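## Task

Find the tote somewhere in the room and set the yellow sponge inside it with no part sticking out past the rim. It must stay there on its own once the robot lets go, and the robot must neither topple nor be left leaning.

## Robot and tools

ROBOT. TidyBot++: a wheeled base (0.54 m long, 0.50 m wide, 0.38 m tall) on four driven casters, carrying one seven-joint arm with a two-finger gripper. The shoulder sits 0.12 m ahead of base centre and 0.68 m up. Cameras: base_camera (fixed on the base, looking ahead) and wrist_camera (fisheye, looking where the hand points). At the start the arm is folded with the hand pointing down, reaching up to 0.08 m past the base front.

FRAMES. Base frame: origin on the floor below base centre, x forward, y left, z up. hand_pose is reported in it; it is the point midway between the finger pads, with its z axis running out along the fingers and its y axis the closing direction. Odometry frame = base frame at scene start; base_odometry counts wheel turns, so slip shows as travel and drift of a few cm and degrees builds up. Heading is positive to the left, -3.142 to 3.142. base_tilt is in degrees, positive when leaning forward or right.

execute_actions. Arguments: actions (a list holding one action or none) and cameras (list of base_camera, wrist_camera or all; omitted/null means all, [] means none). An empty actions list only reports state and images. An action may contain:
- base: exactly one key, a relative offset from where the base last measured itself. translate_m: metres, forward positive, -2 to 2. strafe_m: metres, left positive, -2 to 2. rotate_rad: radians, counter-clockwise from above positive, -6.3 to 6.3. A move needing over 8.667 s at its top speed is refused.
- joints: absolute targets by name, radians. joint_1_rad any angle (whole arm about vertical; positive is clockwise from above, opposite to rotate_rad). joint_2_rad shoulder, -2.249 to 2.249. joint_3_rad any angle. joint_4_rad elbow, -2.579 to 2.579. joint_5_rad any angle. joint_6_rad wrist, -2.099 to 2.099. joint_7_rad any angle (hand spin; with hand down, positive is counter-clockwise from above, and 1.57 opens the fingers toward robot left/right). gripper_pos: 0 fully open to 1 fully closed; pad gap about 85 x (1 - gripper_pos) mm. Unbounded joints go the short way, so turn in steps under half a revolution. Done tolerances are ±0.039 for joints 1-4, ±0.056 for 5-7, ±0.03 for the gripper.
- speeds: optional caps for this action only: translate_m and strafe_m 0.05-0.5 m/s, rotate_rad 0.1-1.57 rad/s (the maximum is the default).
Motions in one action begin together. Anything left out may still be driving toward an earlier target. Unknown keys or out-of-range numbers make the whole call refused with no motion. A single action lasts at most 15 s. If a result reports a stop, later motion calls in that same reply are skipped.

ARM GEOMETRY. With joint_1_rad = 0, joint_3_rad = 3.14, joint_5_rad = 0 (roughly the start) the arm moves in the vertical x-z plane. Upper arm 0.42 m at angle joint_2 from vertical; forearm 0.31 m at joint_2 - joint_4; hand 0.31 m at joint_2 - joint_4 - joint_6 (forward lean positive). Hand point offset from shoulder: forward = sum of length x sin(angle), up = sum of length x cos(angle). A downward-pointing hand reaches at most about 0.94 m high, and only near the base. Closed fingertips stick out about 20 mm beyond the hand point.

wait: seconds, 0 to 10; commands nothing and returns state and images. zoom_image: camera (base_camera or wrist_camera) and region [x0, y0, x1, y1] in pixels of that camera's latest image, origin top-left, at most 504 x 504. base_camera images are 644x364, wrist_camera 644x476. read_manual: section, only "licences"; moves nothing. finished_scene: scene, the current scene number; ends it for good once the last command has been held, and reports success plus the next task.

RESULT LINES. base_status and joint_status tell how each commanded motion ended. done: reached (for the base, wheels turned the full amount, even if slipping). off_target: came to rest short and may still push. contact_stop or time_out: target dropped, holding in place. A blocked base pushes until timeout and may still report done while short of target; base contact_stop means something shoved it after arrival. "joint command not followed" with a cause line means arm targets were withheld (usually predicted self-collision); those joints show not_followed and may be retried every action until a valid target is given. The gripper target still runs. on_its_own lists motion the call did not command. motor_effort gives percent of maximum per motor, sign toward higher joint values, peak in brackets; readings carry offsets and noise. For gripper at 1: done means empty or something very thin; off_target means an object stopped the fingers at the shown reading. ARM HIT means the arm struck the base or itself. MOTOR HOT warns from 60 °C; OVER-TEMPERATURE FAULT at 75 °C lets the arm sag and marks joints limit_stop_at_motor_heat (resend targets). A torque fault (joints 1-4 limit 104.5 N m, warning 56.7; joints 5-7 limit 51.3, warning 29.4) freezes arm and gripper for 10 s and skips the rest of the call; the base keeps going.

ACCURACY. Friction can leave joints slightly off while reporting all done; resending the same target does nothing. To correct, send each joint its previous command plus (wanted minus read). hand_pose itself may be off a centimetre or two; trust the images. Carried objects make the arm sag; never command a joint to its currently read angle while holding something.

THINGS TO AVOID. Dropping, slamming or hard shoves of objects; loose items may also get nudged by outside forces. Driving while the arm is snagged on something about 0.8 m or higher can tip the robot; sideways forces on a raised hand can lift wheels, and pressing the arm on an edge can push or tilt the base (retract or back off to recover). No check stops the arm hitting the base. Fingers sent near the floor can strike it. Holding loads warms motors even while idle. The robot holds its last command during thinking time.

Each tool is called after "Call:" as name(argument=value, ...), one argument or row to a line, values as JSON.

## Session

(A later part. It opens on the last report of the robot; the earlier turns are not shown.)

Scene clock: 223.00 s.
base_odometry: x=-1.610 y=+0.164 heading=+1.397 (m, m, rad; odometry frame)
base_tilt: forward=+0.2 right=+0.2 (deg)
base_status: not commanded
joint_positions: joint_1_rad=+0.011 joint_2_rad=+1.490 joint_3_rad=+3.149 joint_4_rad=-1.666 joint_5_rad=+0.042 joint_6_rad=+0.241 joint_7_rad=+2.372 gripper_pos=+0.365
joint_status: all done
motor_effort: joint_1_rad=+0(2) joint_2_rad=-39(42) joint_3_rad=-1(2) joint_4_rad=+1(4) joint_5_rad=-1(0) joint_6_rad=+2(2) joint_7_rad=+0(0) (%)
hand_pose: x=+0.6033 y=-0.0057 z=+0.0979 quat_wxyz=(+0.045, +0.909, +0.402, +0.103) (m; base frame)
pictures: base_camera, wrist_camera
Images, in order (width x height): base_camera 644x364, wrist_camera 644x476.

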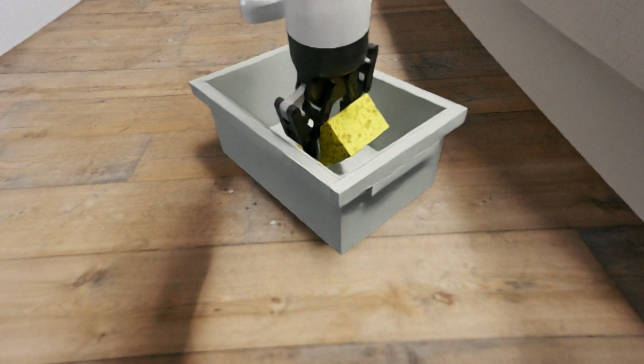

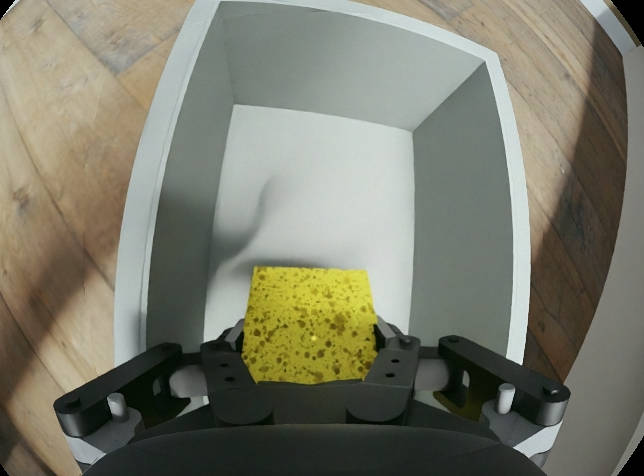

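The sponge is inside the tote and centred. Releasing gently, then lifting.

Call:
execute_actions(
  actions=[
    {"joints": {"gripper_pos": 0.12}},
  ],
  cameras=[],
)

Call:
execute_actions(
  actions=[
    {"joints": {"joint_2_rad": 1.0, "joint_4_rad": -1.85, "joint_6_rad": -0.05}},
  ],
)

Scene clock: 227.20 s.
base_odometry: x=-1.610 y=+0.164 heading=+1.397 (m, m, rad; odometry frame)
base_tilt: forward=+0.2 right=+0.3 (deg)
base_status: not commanded
joint_positions: joint_1_rad=+0.011 joint_2_rad=+1.490 joint_3_rad=+3.149 joint_4_rad=-1.664 joint_5_rad=+0.042 joint_6_rad=+0.242 joint_7_rad=+2.372 gripper_pos=+0.120
joint_status: all done
motor_effort: joint_1_rad=+0(1) joint_2_rad=-39(39) joint_3_rad=-1(2) joint_4_rad=+0(1) joint_5_rad=-1(0) joint_6_rad=+2(2) joint_7_rad=+0(0) (%)
hand_pose: x=+0.6052 y=-0.0057 z=+0.0982 quat_wxyz=(+0.046, +0.909, +0.402, +0.105) (m; base frame)
pictures: none
No camera images: the call's "cameras" was empty. Leave "cameras" out to get every camera's image.

Scene clock: 228.93 s.
base_odometry: x=-1.610 y=+0.164 heading=+1.397 (m, m, rad; odometry frame)
base_tilt: forward=+0.2 right=+0.2 (deg)
base_status: not commanded
joint_positions: joint_1_rad=+0.011 joint_2_rad=+1.017 joint_3_rad=+3.149 joint_4_rad=-1.825 joint_5_rad=+0.042 joint_6_rad=-0.012 joint_7_rad=+2.372 gripper_pos=+0.120
joint_status: all done
motor_effort: joint_1_rad=+0(0) joint_2_rad=-39(43) joint_3_rad=-1(1) joint_4_rad=+6(7) joint_5_rad=-1(1) joint_6_rad=+2(4) joint_7_rad=+0(0) (%)
hand_pose: x=+0.6580 y=-0.0095 z=+0.3041 quat_wxyz=(+0.063, +0.906, +0.399, +0.129) (m; base frame)
pictures: base_camera, wrist_camera
Images, in order (width x height): base_camera 644x364, wrist_camera 644x476.

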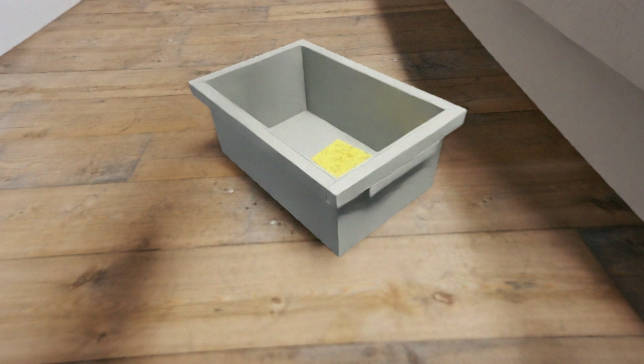

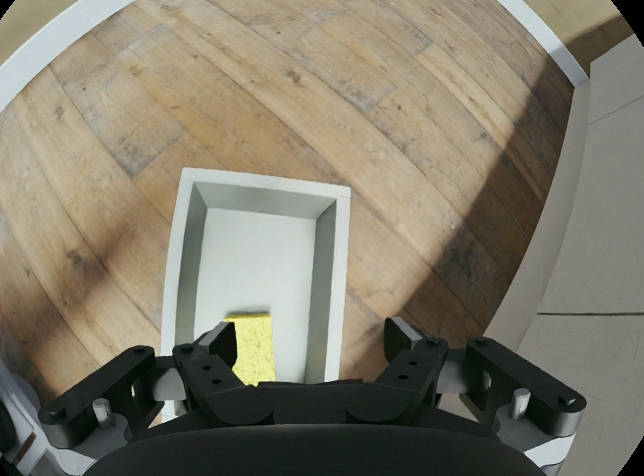

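The sponge is lying flat inside the tote.

Call:
finished_scene(
  scene=1,
)

The scene is finished: the task was done.


## Next scene

Find the tote somewhere in the room and set the yellow foam block inside it with no part sticking out past the rim. It must stay there on its own once the robot lets go, and the robot must neither topple nor be left leaning.

Call:
execute_actions(
  actions=[
    {"joints": {"joint_2_rad": -0.2, "joint_4_rad": -1.3, "joint_6_rad": -0.95}},
  ],
)

Scene clock: 2.50 s.
base_odometry: x=+0.000 y=+0.000 heading=+0.000 (m, m, rad; odometry frame)
base_tilt: forward=+0.1 right=+0.3 (deg)
base_status: not commanded
joint_positions: joint_1_rad=-0.015 joint_2_rad=-0.230 joint_3_rad=+3.173 joint_4_rad=-1.321 joint_5_rad=-0.019 joint_6_rad=-0.906 joint_7_rad=+1.587 gripper_pos=+0.000
joint_status: all done
motor_effort: joint_1_rad=+0(0) joint_2_rad=-11(11) joint_3_rad=+0(0) joint_4_rad=+21(22) joint_5_rad=-1(0) joint_6_rad=+9(9) joint_7_rad=+1(0) (%)
hand_pose: x=+0.5858 y=-0.0044 z=+1.1079 quat_wxyz=(-0.004, +0.841, -0.003, +0.541) (m; base frame)
pictures: base_camera, wrist_camera
Images, in order (width x height): base_camera 644x364, wrist_camera 644x476.

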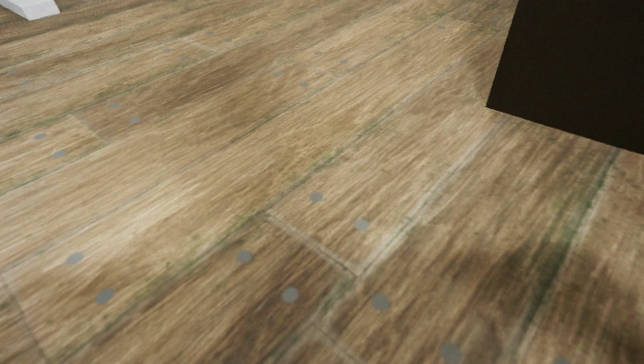

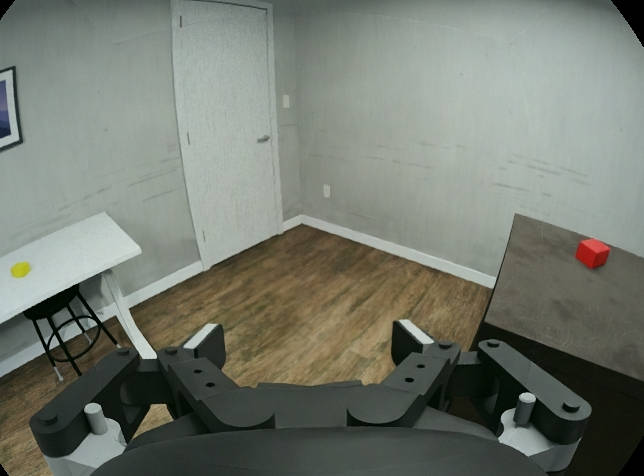

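Call:
execute_actions(
  actions=[
    {"base": {"rotate_rad": 1.1}},
  ],
)

Scene clock: 6.80 s.
base_odometry: x=+0.000 y=+0.000 heading=+1.100 (m, m, rad; odometry frame)
base_tilt: forward=+0.1 right=+0.3 (deg)
base_status: done
joint_positions: joint_1_rad=-0.015 joint_2_rad=-0.220 joint_3_rad=+3.170 joint_4_rad=-1.321 joint_5_rad=-0.019 joint_6_rad=-0.907 joint_7_rad=+1.587 gripper_pos=+0.000
joint_status: not commanded
motor_effort: joint_1_rad=+0(2) joint_2_rad=-11(13) joint_3_rad=+0(2) joint_4_rad=+21(21) joint_5_rad=-1(2) joint_6_rad=+8(9) joint_7_rad=+0(0) (%)
hand_pose: x=+0.5900 y=-0.0029 z=+1.1029 quat_wxyz=(-0.004, +0.844, -0.002, +0.537) (m; base frame)
pictures: base_camera, wrist_camera
Images, in order (width x height): base_camera 644x364, wrist_camera 644x476.

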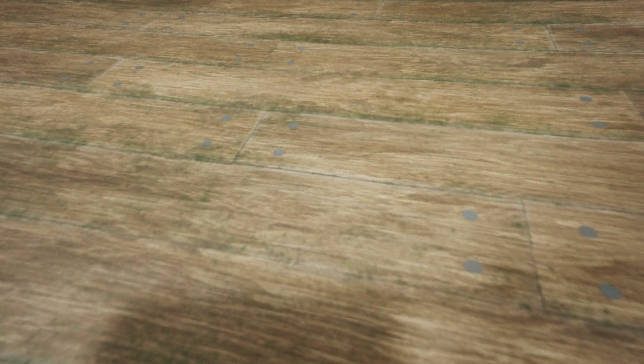

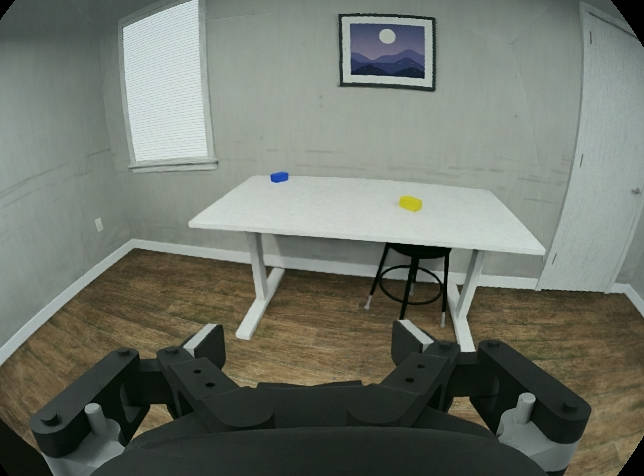

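Call:
zoom_image(
  camera="wrist_camera",
  region=[370, 170, 450, 230],
)

Call:
execute_actions(
  actions=[
    {"base": {"rotate_rad": 1.4}},
  ],
  cameras=["wrist_camera"],
)

Region (370, 170, 450, 230) of wrist_camera's 644x476 image, scaled by 6.300; it fills the top 378 rows of this view, and the rest is white.

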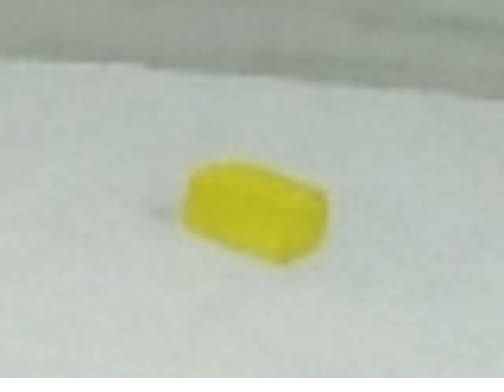

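Scene clock: 16.97 s.
base_odometry: x=+0.000 y=+0.000 heading=+2.500 (m, m, rad; odometry frame)
base_tilt: forward=+0.2 right=+0.2 (deg)
base_status: done
joint_positions: joint_1_rad=-0.015 joint_2_rad=-0.215 joint_3_rad=+3.169 joint_4_rad=-1.321 joint_5_rad=-0.019 joint_6_rad=-0.907 joint_7_rad=+1.587 gripper_pos=+0.000
joint_status: not commanded
motor_effort: joint_1_rad=-1(2) joint_2_rad=-11(14) joint_3_rad=+0(2) joint_4_rad=+21(21) joint_5_rad=-1(2) joint_6_rad=+9(9) joint_7_rad=+0(0) (%)
hand_pose: x=+0.5918 y=-0.0023 z=+1.1008 quat_wxyz=(-0.004, +0.845, -0.001, +0.535) (m; base frame)
pictures: wrist_camera
Images, in order (width x height): wrist_camera 644x476.

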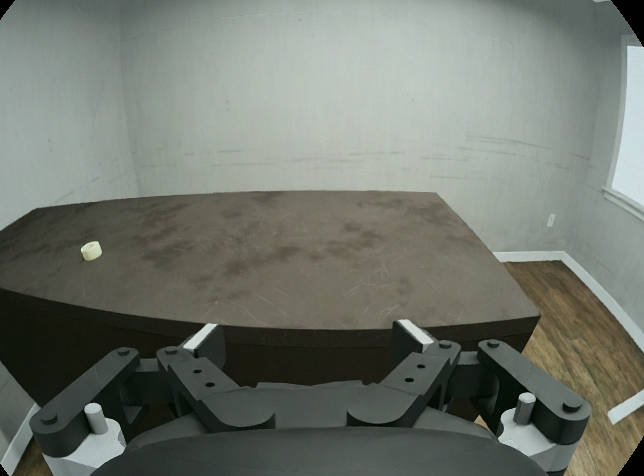

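Call:
execute_actions(
  actions=[
    {"base": {"rotate_rad": 1.5}},
  ],
  cameras=["wrist_camera"],
)

Scene clock: 21.40 s.
base_odometry: x=+0.000 y=+0.000 heading=-2.284 (m, m, rad; odometry frame)
base_tilt: forward=+0.2 right=+0.2 (deg)
base_status: done
joint_positions: joint_1_rad=-0.015 joint_2_rad=-0.214 joint_3_rad=+3.169 joint_4_rad=-1.321 joint_5_rad=-0.019 joint_6_rad=-0.907 joint_7_rad=+1.587 gripper_pos=+0.000
joint_status: not commanded
motor_effort: joint_1_rad=+0(2) joint_2_rad=-12(14) joint_3_rad=+0(2) joint_4_rad=+21(21) joint_5_rad=-1(2) joint_6_rad=+9(9) joint_7_rad=+0(0) (%)
hand_pose: x=+0.5925 y=-0.0021 z=+1.1001 quat_wxyz=(-0.004, +0.845, -0.001, +0.534) (m; base frame)
pictures: wrist_camera
Images, in order (width x height): wrist_camera 644x476.

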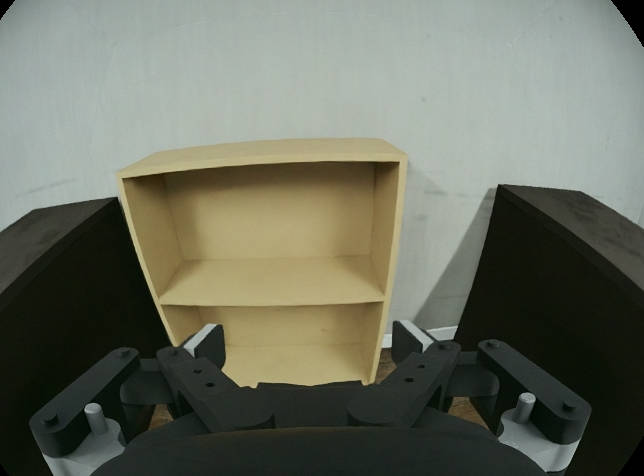

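Call:
execute_actions(
  actions=[
    {"base": {"rotate_rad": -3.02}},
  ],
  cameras=[],
)

Call:
execute_actions(
  actions=[
    {"base": {"translate_m": 1.0}},
  ],
  cameras=[],
)

Call:
execute_actions(
  actions=[
    {"base": {"strafe_m": -0.3}},
  ],
)

Scene clock: 38.93 s.
base_odometry: x=+0.000 y=+0.000 heading=+0.980 (m, m, rad; odometry frame)
base_tilt: forward=+0.1 right=+0.1 (deg)
base_status: done
joint_positions: joint_1_rad=-0.015 joint_2_rad=-0.211 joint_3_rad=+3.170 joint_4_rad=-1.321 joint_5_rad=-0.019 joint_6_rad=-0.907 joint_7_rad=+1.587 gripper_pos=+0.000
joint_status: not commanded
motor_effort: joint_1_rad=+0(2) joint_2_rad=-11(15) joint_3_rad=+0(2) joint_4_rad=+21(21) joint_5_rad=+0(2) joint_6_rad=+8(9) joint_7_rad=+0(0) (%)
hand_pose: x=+0.5934 y=-0.0027 z=+1.0990 quat_wxyz=(-0.004, +0.846, -0.001, +0.533) (m; base frame)
pictures: none
No camera images: the call's "cameras" was empty. Leave "cameras" out to get every camera's image.

Scene clock: 42.30 s.
base_odometry: x=+0.558 y=+0.830 heading=+0.979 (m, m, rad; odometry frame)
base_tilt: forward=+0.2 right=+0.3 (deg)
base_status: done
joint_positions: joint_1_rad=-0.015 joint_2_rad=-0.208 joint_3_rad=+3.170 joint_4_rad=-1.320 joint_5_rad=-0.019 joint_6_rad=-0.911 joint_7_rad=+1.587 gripper_pos=+0.000
joint_status: not commanded
motor_effort: joint_1_rad=+0(1) joint_2_rad=-12(15) joint_3_rad=+0(1) joint_4_rad=+21(21) joint_5_rad=+0(1) joint_6_rad=+9(9) joint_7_rad=+1(0) (%)
hand_pose: x=+0.5942 y=-0.0026 z=+1.0970 quat_wxyz=(-0.004, +0.848, -0.001, +0.531) (m; base frame)
pictures: none
No camera images: the call's "cameras" was empty. Leave "cameras" out to get every camera's image.

Scene clock: 44.23 s.
base_odometry: x=+0.807 y=+0.663 heading=+0.980 (m, m, rad; odometry frame)
base_tilt: forward=+0.1 right=+0.2 (deg)
base_status: done
joint_positions: joint_1_rad=-0.015 joint_2_rad=-0.208 joint_3_rad=+3.173 joint_4_rad=-1.320 joint_5_rad=-0.019 joint_6_rad=-0.912 joint_7_rad=+1.587 gripper_pos=+0.000
joint_status: not commanded
motor_effort: joint_1_rad=+0(2) joint_2_rad=-12(13) joint_3_rad=+0(2) joint_4_rad=+21(21) joint_5_rad=+0(2) joint_6_rad=+8(9) joint_7_rad=+0(0) (%)
hand_pose: x=+0.5942 y=-0.0041 z=+1.0970 quat_wxyz=(-0.004, +0.848, -0.003, +0.531) (m; base frame)
pictures: base_camera, wrist_camera
Images, in order (width x height): base_camera 644x364, wrist_camera 644x476.

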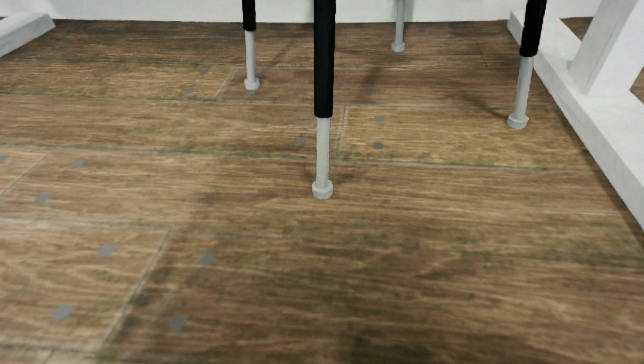

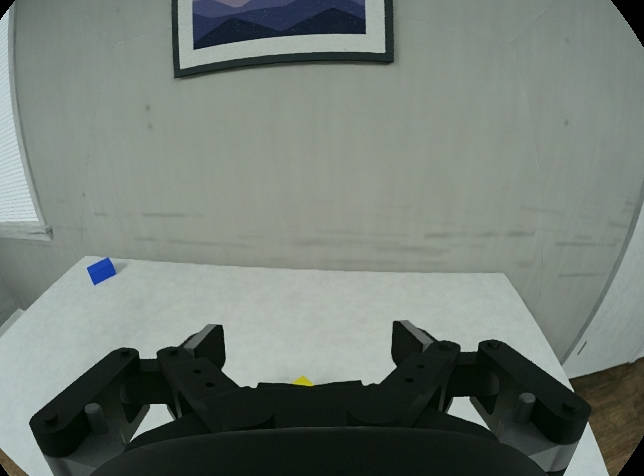

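Call:
execute_actions(
  actions=[
    {"joints": {"joint_6_rad": -1.95}},
  ],
  cameras=["wrist_camera"],
)

Scene clock: 48.27 s.
base_odometry: x=+0.807 y=+0.663 heading=+0.980 (m, m, rad; odometry frame)
base_tilt: forward=+0.2 right=+0.2 (deg)
base_status: not commanded
joint_positions: joint_1_rad=-0.015 joint_2_rad=-0.208 joint_3_rad=+3.173 joint_4_rad=-1.317 joint_5_rad=-0.019 joint_6_rad=-1.932 joint_7_rad=+1.587 gripper_pos=+0.000
joint_status: all done
motor_effort: joint_1_rad=+0(0) joint_2_rad=-7(12) joint_3_rad=+0(0) joint_4_rad=+16(20) joint_5_rad=-1(1) joint_6_rad=+1(8) joint_7_rad=+0(0) (%)
hand_pose: x=+0.3453 y=+0.0017 z=+0.9241 quat_wxyz=(-0.011, +0.999, +0.004, +0.051) (m; base frame)
pictures: wrist_camera
Images, in order (width x height): wrist_camera 644x476.

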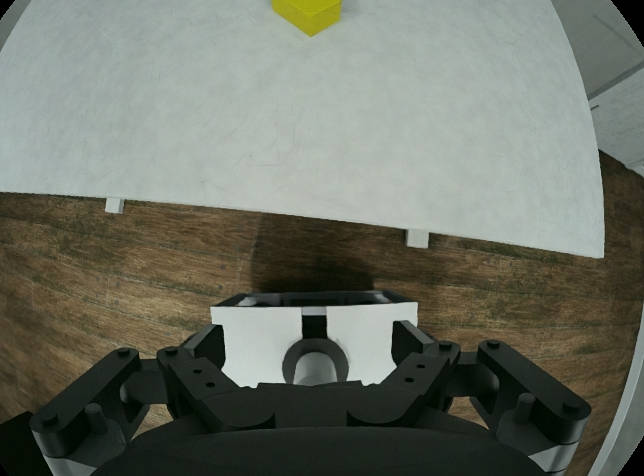

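Call:
execute_actions(
  actions=[
    {"base": {"translate_m": 0.12}, "joints": {"joint_2_rad": 0.514, "joint_4_rad": -0.609, "joint_6_rad": -1.777}},
  ],
  cameras=["wrist_camera"],
)

Scene clock: 66.10 s.
base_odometry: x=+0.874 y=+0.762 heading=+0.980 (m, m, rad; odometry frame)
base_tilt: forward=+0.2 right=+0.1 (deg)
base_status: done
joint_positions: joint_1_rad=-0.015 joint_2_rad=+0.498 joint_3_rad=+3.173 joint_4_rad=-0.635 joint_5_rad=-0.019 joint_6_rad=-1.818 joint_7_rad=+1.587 gripper_pos=+0.000
joint_status: all done
motor_effort: joint_1_rad=+0(0) joint_2_rad=-34(36) joint_3_rad=+0(0) joint_4_rad=+17(17) joint_5_rad=-1(1) joint_6_rad=+2(4) joint_7_rad=+0(0) (%)
hand_pose: x=+0.6642 y=+0.0032 z=+0.8789 quat_wxyz=(+0.000, +0.995, +0.006, +0.095) (m; base frame)
pictures: wrist_camera
Images, in order (width x height): wrist_camera 644x476.

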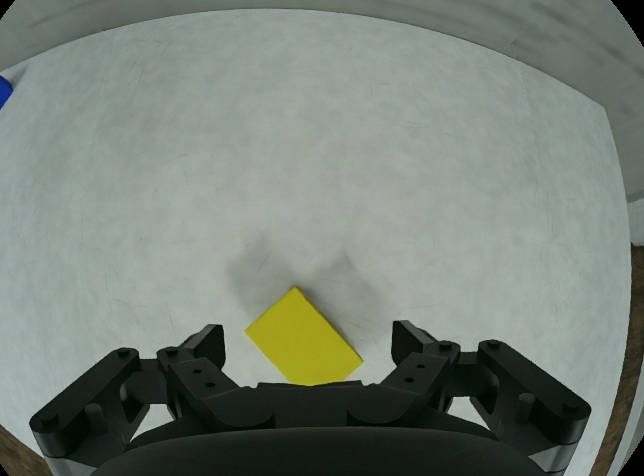

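Call:
execute_actions(
  actions=[
    {"joints": {"joint_2_rad": 0.385, "joint_4_rad": -1.11, "joint_6_rad": -1.43, "joint_7_rad": 2.4}},
  ],
  cameras=["wrist_camera"],
)

Scene clock: 76.47 s.
base_odometry: x=+0.874 y=+0.762 heading=+0.980 (m, m, rad; odometry frame)
base_tilt: forward=+0.1 right=+0.2 (deg)
base_status: not commanded
joint_positions: joint_1_rad=-0.015 joint_2_rad=+0.412 joint_3_rad=+3.173 joint_4_rad=-1.086 joint_5_rad=-0.019 joint_6_rad=-1.472 joint_7_rad=+2.372 gripper_pos=+0.000
joint_status: all done
motor_effort: joint_1_rad=+0(0) joint_2_rad=-32(34) joint_3_rad=+0(0) joint_4_rad=+18(19) joint_5_rad=-1(1) joint_6_rad=+2(2) joint_7_rad=+0(0) (%)
hand_pose: x=+0.6545 y=+0.0011 z=+0.7836 quat_wxyz=(+0.031, +0.920, +0.382, +0.080) (m; base frame)
pictures: wrist_camera
Images, in order (width x height): wrist_camera 644x476.

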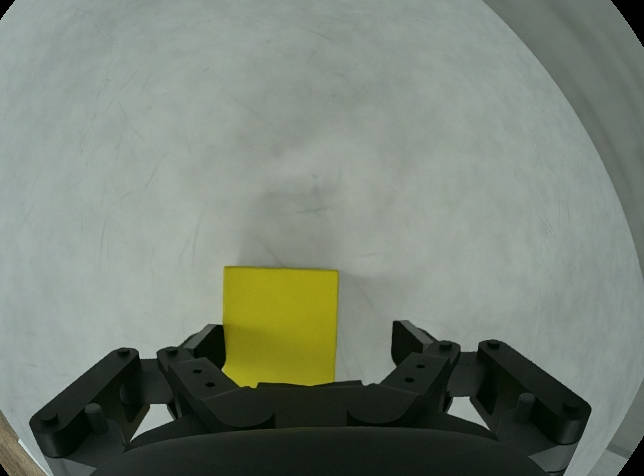

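Call:
execute_actions(
  actions=[
    {"base": {"strafe_m": 0.028}},
  ],
  cameras=["wrist_camera"],
)

Scene clock: 80.13 s.
base_odometry: x=+0.851 y=+0.778 heading=+0.980 (m, m, rad; odometry frame)
base_tilt: forward=+0.1 right=+0.1 (deg)
base_status: done
joint_positions: joint_1_rad=-0.016 joint_2_rad=+0.411 joint_3_rad=+3.173 joint_4_rad=-1.086 joint_5_rad=-0.019 joint_6_rad=-1.472 joint_7_rad=+2.372 gripper_pos=+0.000
joint_status: not commanded
motor_effort: joint_1_rad=+0(3) joint_2_rad=-32(33) joint_3_rad=+0(2) joint_4_rad=+18(18) joint_5_rad=-1(1) joint_6_rad=+2(2) joint_7_rad=+0(0) (%)
hand_pose: x=+0.6545 y=+0.0020 z=+0.7838 quat_wxyz=(+0.031, +0.920, +0.383, +0.081) (m; base frame)
pictures: wrist_camera
Images, in order (width x height): wrist_camera 644x476.

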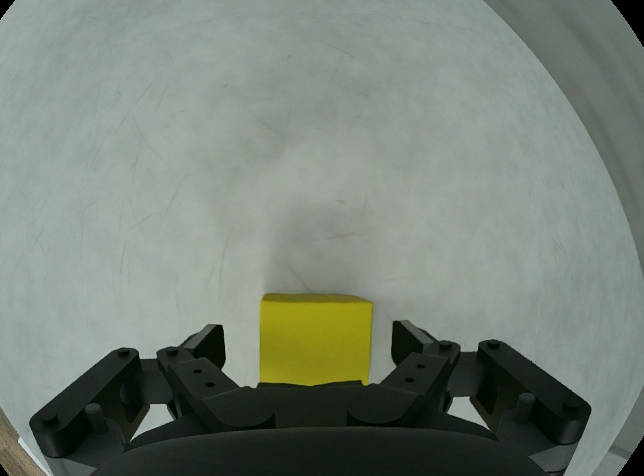

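Call:
execute_actions(
  actions=[
    {"joints": {"joint_2_rad": 0.44, "joint_4_rad": -1.215, "joint_6_rad": -1.32}},
  ],
  cameras=["wrist_camera"],
)

Scene clock: 86.63 s.
base_odometry: x=+0.851 y=+0.778 heading=+0.980 (m, m, rad; odometry frame)
base_tilt: forward=+0.2 right=+0.2 (deg)
base_status: not commanded
joint_positions: joint_1_rad=-0.016 joint_2_rad=+0.427 joint_3_rad=+3.173 joint_4_rad=-1.195 joint_5_rad=-0.019 joint_6_rad=-1.361 joint_7_rad=+2.372 gripper_pos=+0.000
joint_status: all done
motor_effort: joint_1_rad=+0(0) joint_2_rad=-32(34) joint_3_rad=+0(0) joint_4_rad=+18(19) joint_5_rad=-1(1) joint_6_rad=+2(1) joint_7_rad=+0(1) (%)
hand_pose: x=+0.6565 y=+0.0015 z=+0.7412 quat_wxyz=(+0.029, +0.921, +0.382, +0.074) (m; base frame)
pictures: wrist_camera
Images, in order (width x height): wrist_camera 644x476.

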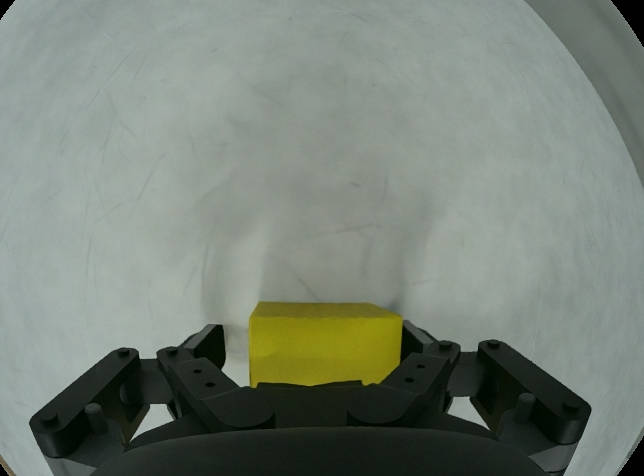

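Call:
execute_actions(
  actions=[
    {"joints": {"gripper_pos": 1.0}},
  ],
  cameras=["wrist_camera"],
)

Scene clock: 90.90 s.
base_odometry: x=+0.851 y=+0.778 heading=+0.980 (m, m, rad; odometry frame)
base_tilt: forward=+0.2 right=+0.3 (deg)
base_status: not commanded
joint_positions: joint_1_rad=-0.016 joint_2_rad=+0.417 joint_3_rad=+3.173 joint_4_rad=-1.196 joint_5_rad=-0.019 joint_6_rad=-1.360 joint_7_rad=+2.372 gripper_pos=+0.387
joint_status: gripper_pos off_target (ended at +0.387, target +1.000)
motor_effort: joint_1_rad=+0(2) joint_2_rad=-29(33) joint_3_rad=+0(1) joint_4_rad=+16(18) joint_5_rad=-1(2) joint_6_rad=+2(3) joint_7_rad=+1(0) (%)
hand_pose: x=+0.6561 y=+0.0015 z=+0.7465 quat_wxyz=(+0.031, +0.920, +0.382, +0.079) (m; base frame)
pictures: wrist_camera
Images, in order (width x height): wrist_camera 644x476.

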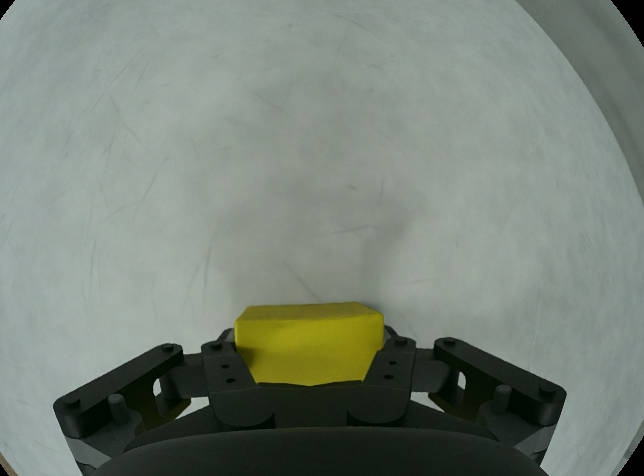

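Call:
execute_actions(
  actions=[
    {"joints": {"joint_2_rad": -0.2, "joint_4_rad": -1.3, "joint_6_rad": -1.2, "joint_7_rad": 1.57}},
  ],
  cameras=[],
)

Call:
execute_actions(
  actions=[
    {"base": {"translate_m": -0.35}},
  ],
  cameras=[],
)

Call:
execute_actions(
  actions=[
    {"base": {"rotate_rad": -1.9}},
  ],
)

Scene clock: 99.57 s.
base_odometry: x=+0.851 y=+0.778 heading=+0.980 (m, m, rad; odometry frame)
base_tilt: forward=+0.2 right=+0.2 (deg)
base_status: not commanded
joint_positions: joint_1_rad=-0.016 joint_2_rad=-0.186 joint_3_rad=+3.173 joint_4_rad=-1.277 joint_5_rad=-0.019 joint_6_rad=-1.245 joint_7_rad=+1.599 gripper_pos=+0.387
joint_status: all done
motor_effort: joint_1_rad=+0(0) joint_2_rad=-12(36) joint_3_rad=+0(0) joint_4_rad=+20(21) joint_5_rad=-1(1) joint_6_rad=+7(8) joint_7_rad=+0(1) (%)
hand_pose: x=+0.5449 y=-0.0011 z=+1.0251 quat_wxyz=(-0.004, +0.920, +0.006, +0.392) (m; base frame)
pictures: none
No camera images: the call's "cameras" was empty. Leave "cameras" out to get every camera's image.

Scene clock: 101.60 s.
base_odometry: x=+0.656 y=+0.487 heading=+0.979 (m, m, rad; odometry frame)
base_tilt: forward=+0.1 right=+0.2 (deg)
base_status: done
joint_positions: joint_1_rad=-0.016 joint_2_rad=-0.196 joint_3_rad=+3.173 joint_4_rad=-1.279 joint_5_rad=-0.019 joint_6_rad=-1.242 joint_7_rad=+1.599 gripper_pos=+0.387
joint_status: not commanded
motor_effort: joint_1_rad=+0(0) joint_2_rad=-11(15) joint_3_rad=+0(1) joint_4_rad=+20(21) joint_5_rad=+0(1) joint_6_rad=+7(8) joint_7_rad=+1(1) (%)
hand_pose: x=+0.5422 y=-0.0011 z=+1.0284 quat_wxyz=(-0.004, +0.918, +0.006, +0.397) (m; base frame)
pictures: none
No camera images: the call's "cameras" was empty. Leave "cameras" out to get every camera's image.

Scene clock: 104.10 s.
base_odometry: x=+0.656 y=+0.487 heading=-0.920 (m, m, rad; odometry frame)
base_tilt: forward=+0.2 right=+0.2 (deg)
base_status: done
joint_positions: joint_1_rad=-0.016 joint_2_rad=-0.196 joint_3_rad=+3.173 joint_4_rad=-1.280 joint_5_rad=-0.019 joint_6_rad=-1.240 joint_7_rad=+1.599 gripper_pos=+0.387
joint_status: not commanded
motor_effort: joint_1_rad=+0(1) joint_2_rad=-12(14) joint_3_rad=+0(3) joint_4_rad=+20(20) joint_5_rad=-1(2) joint_6_rad=+7(7) joint_7_rad=+0(0) (%)
hand_pose: x=+0.5425 y=-0.0011 z=+1.0287 quat_wxyz=(-0.004, +0.918, +0.006, +0.398) (m; base frame)
pictures: base_camera, wrist_camera
Images, in order (width x height): base_camera 644x364, wrist_camera 644x476.

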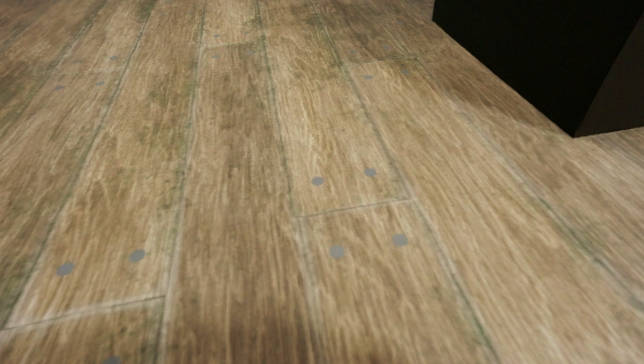

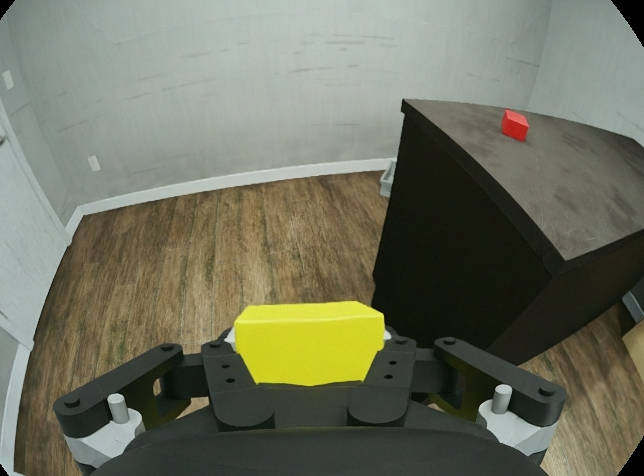

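Call:
execute_actions(
  actions=[
    {"base": {"rotate_rad": 0.33}},
  ],
  cameras=[],
)

Call:
execute_actions(
  actions=[
    {"base": {"translate_m": 1.5}},
  ],
  cameras=[],
)

Call:
execute_actions(
  actions=[
    {"base": {"rotate_rad": -1.45}, "joints": {"joint_6_rad": -1.6}},
  ],
)

Scene clock: 111.53 s.
base_odometry: x=+0.656 y=+0.487 heading=-0.591 (m, m, rad; odometry frame)
base_tilt: forward=+0.2 right=+0.1 (deg)
base_status: done
joint_positions: joint_1_rad=-0.016 joint_2_rad=-0.196 joint_3_rad=+3.171 joint_4_rad=-1.280 joint_5_rad=-0.019 joint_6_rad=-1.240 joint_7_rad=+1.599 gripper_pos=+0.387
joint_status: not commanded
motor_effort: joint_1_rad=+0(2) joint_2_rad=-11(12) joint_3_rad=+0(2) joint_4_rad=+20(20) joint_5_rad=+0(1) joint_6_rad=+7(8) joint_7_rad=+1(0) (%)
hand_pose: x=+0.5425 y=-0.0003 z=+1.0287 quat_wxyz=(-0.004, +0.918, +0.007, +0.398) (m; base frame)
pictures: none
No camera images: the call's "cameras" was empty. Leave "cameras" out to get every camera's image.

Scene clock: 115.90 s.
base_odometry: x=+1.901 y=-0.349 heading=-0.591 (m, m, rad; odometry frame)
base_tilt: forward=+0.2 right=+0.2 (deg)
base_status: done
joint_positions: joint_1_rad=-0.016 joint_2_rad=-0.196 joint_3_rad=+3.171 joint_4_rad=-1.282 joint_5_rad=-0.019 joint_6_rad=-1.239 joint_7_rad=+1.599 gripper_pos=+0.387
joint_status: not commanded
motor_effort: joint_1_rad=-1(1) joint_2_rad=-12(15) joint_3_rad=+0(0) joint_4_rad=+20(20) joint_5_rad=-1(1) joint_6_rad=+7(8) joint_7_rad=+0(0) (%)
hand_pose: x=+0.5425 y=-0.0003 z=+1.0282 quat_wxyz=(-0.004, +0.918, +0.007, +0.397) (m; base frame)
pictures: none
No camera images: the call's "cameras" was empty. Leave "cameras" out to get every camera's image.

Scene clock: 118.13 s.
base_odometry: x=+1.901 y=-0.349 heading=-2.041 (m, m, rad; odometry frame)
base_tilt: forward=+0.1 right=+0.2 (deg)
base_status: done
joint_positions: joint_1_rad=-0.016 joint_2_rad=-0.196 joint_3_rad=+3.172 joint_4_rad=-1.286 joint_5_rad=-0.019 joint_6_rad=-1.582 joint_7_rad=+1.599 gripper_pos=+0.387
joint_status: all done
motor_effort: joint_1_rad=+0(1) joint_2_rad=-10(12) joint_3_rad=+0(2) joint_4_rad=+18(20) joint_5_rad=-1(2) joint_6_rad=+4(7) joint_7_rad=+0(0) (%)
hand_pose: x=+0.4569 y=+0.0009 z=+0.9622 quat_wxyz=(-0.007, +0.973, +0.009, +0.232) (m; base frame)
pictures: base_camera, wrist_camera
Images, in order (width x height): base_camera 644x364, wrist_camera 644x476.

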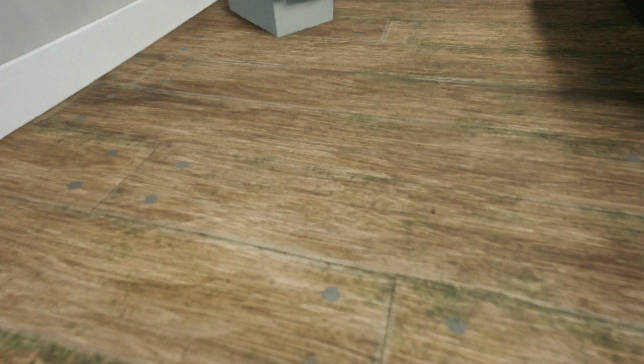

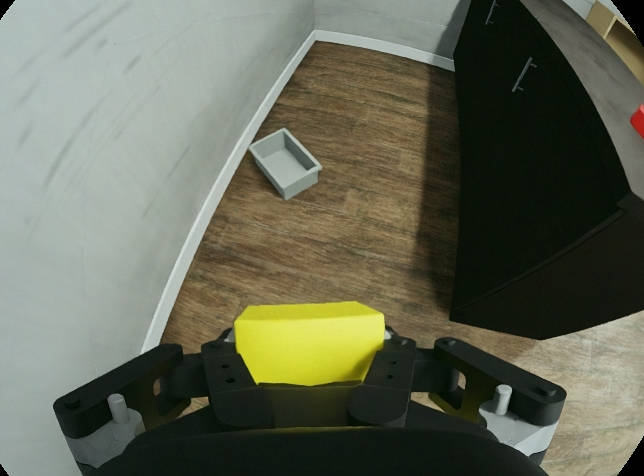

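Call:
execute_actions(
  actions=[
    {"base": {"translate_m": 0.55}, "joints": {"joint_1_rad": -0.22, "joint_2_rad": 1.2, "joint_4_rad": -1.8, "joint_6_rad": 0.0, "joint_7_rad": 2.15}},
  ],
)

Scene clock: 128.37 s.
base_odometry: x=+1.651 y=-0.839 heading=-2.042 (m, m, rad; odometry frame)
base_tilt: forward=+0.1 right=+0.2 (deg)
base_status: done
joint_positions: joint_1_rad=-0.193 joint_2_rad=+1.184 joint_3_rad=+3.172 joint_4_rad=-1.779 joint_5_rad=-0.019 joint_6_rad=-0.043 joint_7_rad=+2.118 gripper_pos=+0.387
joint_status: all done
motor_effort: joint_1_rad=+0(1) joint_2_rad=-38(43) joint_3_rad=+0(1) joint_4_rad=+4(19) joint_5_rad=+0(1) joint_6_rad=+1(6) joint_7_rad=+0(1) (%)
hand_pose: x=+0.6009 y=+0.0768 z=+0.2226 quat_wxyz=(+0.025, +0.935, +0.348, +0.064) (m; base frame)
pictures: base_camera, wrist_camera
Images, in order (width x height): base_camera 644x364, wrist_camera 644x476.

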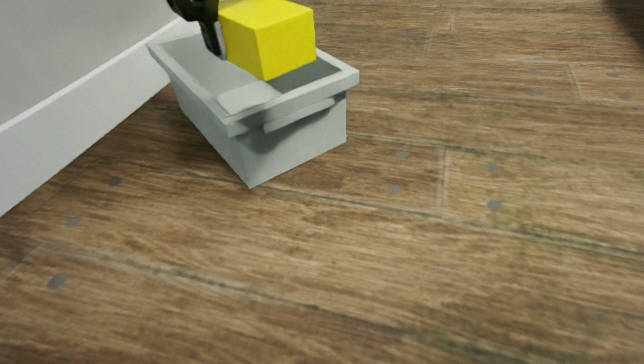

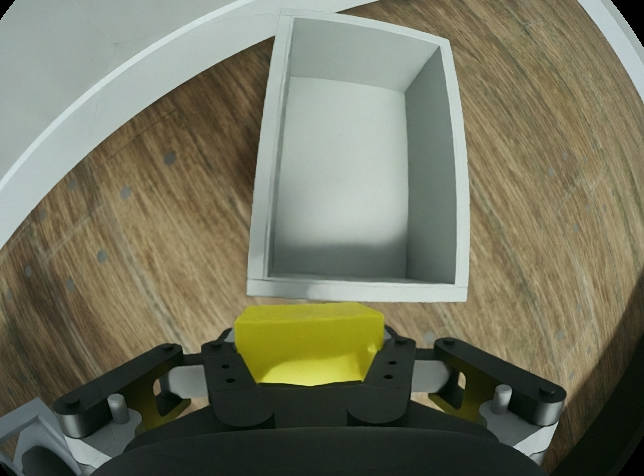

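Call:
execute_actions(
  actions=[
    {"base": {"translate_m": 0.13}, "joints": {"joint_1_rad": -0.32, "joint_7_rad": 1.99}},
  ],
)

Scene clock: 136.07 s.
base_odometry: x=+1.592 y=-0.955 heading=-2.042 (m, m, rad; odometry frame)
base_tilt: forward=+0.1 right=+0.2 (deg)
base_status: done
joint_positions: joint_1_rad=-0.308 joint_2_rad=+1.184 joint_3_rad=+3.172 joint_4_rad=-1.784 joint_5_rad=-0.019 joint_6_rad=-0.039 joint_7_rad=+2.017 gripper_pos=+0.387
joint_status: all done
motor_effort: joint_1_rad=+0(2) joint_2_rad=-38(39) joint_3_rad=+0(1) joint_4_rad=+3(5) joint_5_rad=-1(0) joint_6_rad=+2(2) joint_7_rad=+0(0) (%)
hand_pose: x=+0.5872 y=+0.1312 z=+0.2223 quat_wxyz=(+0.018, +0.933, +0.354, +0.066) (m; base frame)
pictures: base_camera, wrist_camera
Images, in order (width x height): base_camera 644x364, wrist_camera 644x476.

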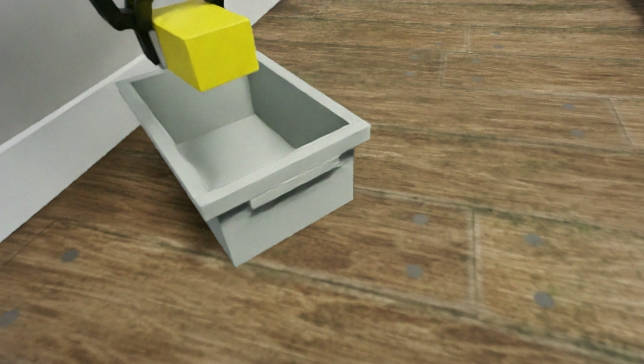

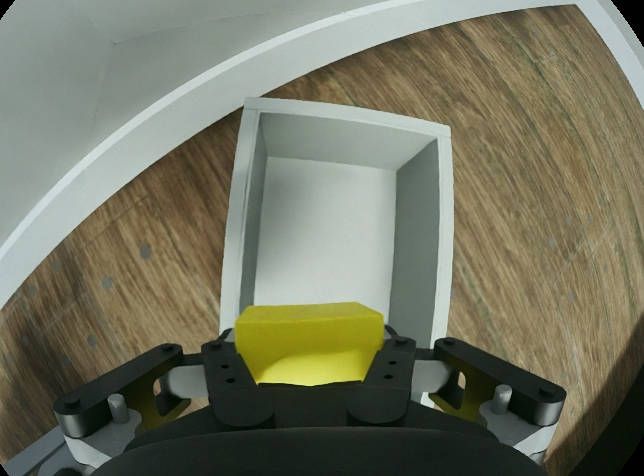

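Call:
execute_actions(
  actions=[
    {"joints": {"joint_1_rad": -0.27, "joint_2_rad": 1.56, "joint_4_rad": -1.42, "joint_6_rad": 0.02}},
  ],
)

Scene clock: 142.90 s.
base_odometry: x=+1.592 y=-0.955 heading=-2.042 (m, m, rad; odometry frame)
base_tilt: forward=+0.2 right=+0.2 (deg)
base_status: not commanded
joint_positions: joint_1_rad=-0.294 joint_2_rad=+1.539 joint_3_rad=+3.172 joint_4_rad=-1.443 joint_5_rad=-0.019 joint_6_rad=-0.022 joint_7_rad=+2.017 gripper_pos=+0.388
joint_status: all done
motor_effort: joint_1_rad=+0(3) joint_2_rad=-40(42) joint_3_rad=-1(3) joint_4_rad=+3(4) joint_5_rad=+0(0) joint_6_rad=+2(2) joint_7_rad=+0(1) (%)
hand_pose: x=+0.6151 y=+0.1316 z=+0.0762 quat_wxyz=(+0.020, +0.933, +0.352, +0.067) (m; base frame)
pictures: base_camera, wrist_camera
Images, in order (width x height): base_camera 644x364, wrist_camera 644x476.

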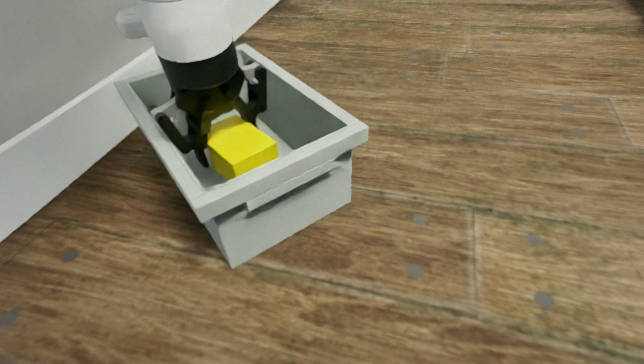

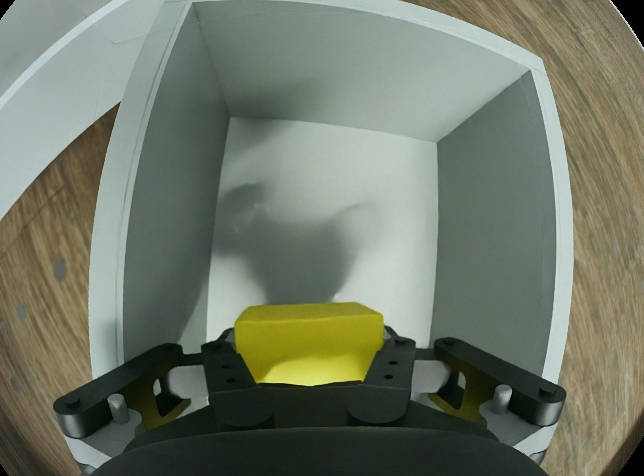

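Call:
execute_actions(
  actions=[
    {"joints": {"gripper_pos": 0.18}},
  ],
  cameras=[],
)

Call:
execute_actions(
  actions=[
    {"joints": {"joint_2_rad": 1.1, "joint_4_rad": -1.75, "joint_6_rad": -0.15}},
  ],
)

Scene clock: 150.70 s.
base_odometry: x=+1.592 y=-0.955 heading=-2.042 (m, m, rad; odometry frame)
base_tilt: forward=+0.2 right=+0.2 (deg)
base_status: not commanded
joint_positions: joint_1_rad=-0.291 joint_2_rad=+1.539 joint_3_rad=+3.172 joint_4_rad=-1.443 joint_5_rad=-0.019 joint_6_rad=-0.021 joint_7_rad=+2.017 gripper_pos=+0.180
joint_status: all done
motor_effort: joint_1_rad=+0(2) joint_2_rad=-39(40) joint_3_rad=-1(2) joint_4_rad=+3(3) joint_5_rad=+0(0) joint_6_rad=+2(1) joint_7_rad=+1(1) (%)
hand_pose: x=+0.6161 y=+0.1303 z=+0.0763 quat_wxyz=(+0.020, +0.934, +0.351, +0.068) (m; base frame)
pictures: none
No camera images: the call's "cameras" was empty. Leave "cameras" out to get every camera's image.

Scene clock: 152.40 s.
base_odometry: x=+1.592 y=-0.955 heading=-2.042 (m, m, rad; odometry frame)
base_tilt: forward=+0.2 right=+0.1 (deg)
base_status: not commanded
joint_positions: joint_1_rad=-0.291 joint_2_rad=+1.116 joint_3_rad=+3.172 joint_4_rad=-1.727 joint_5_rad=-0.019 joint_6_rad=-0.109 joint_7_rad=+2.017 gripper_pos=+0.180
joint_status: all done
motor_effort: joint_1_rad=+0(0) joint_2_rad=-39(43) joint_3_rad=+0(1) joint_4_rad=+6(7) joint_5_rad=+0(1) joint_6_rad=+2(2) joint_7_rad=+0(0) (%)
hand_pose: x=+0.6308 y=+0.1356 z=+0.2603 quat_wxyz=(+0.020, +0.934, +0.345, +0.094) (m; base frame)
pictures: base_camera, wrist_camera
Images, in order (width x height): base_camera 644x364, wrist_camera 644x476.

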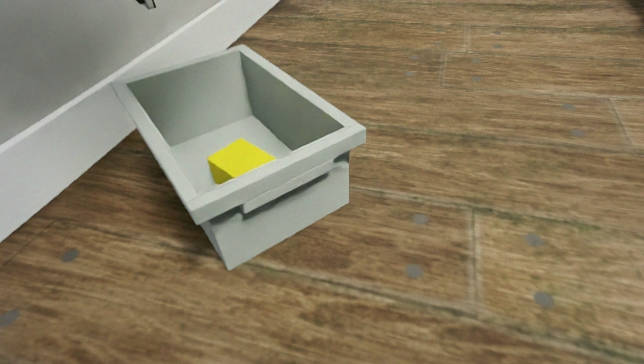

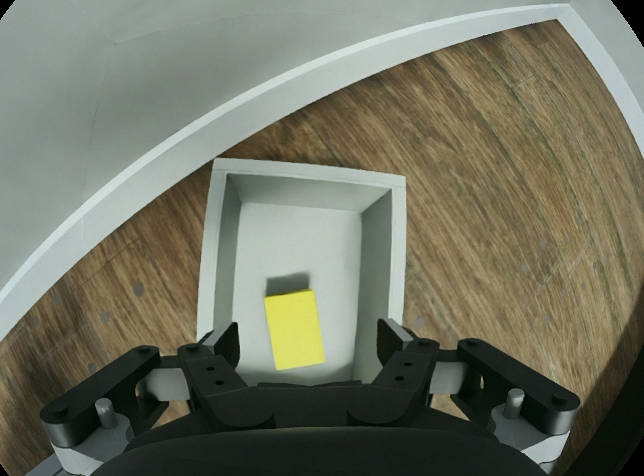

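The block is resting flat inside the tote.

Call:
finished_scene(
  scene=2,
)

The scene is finished: the task was done.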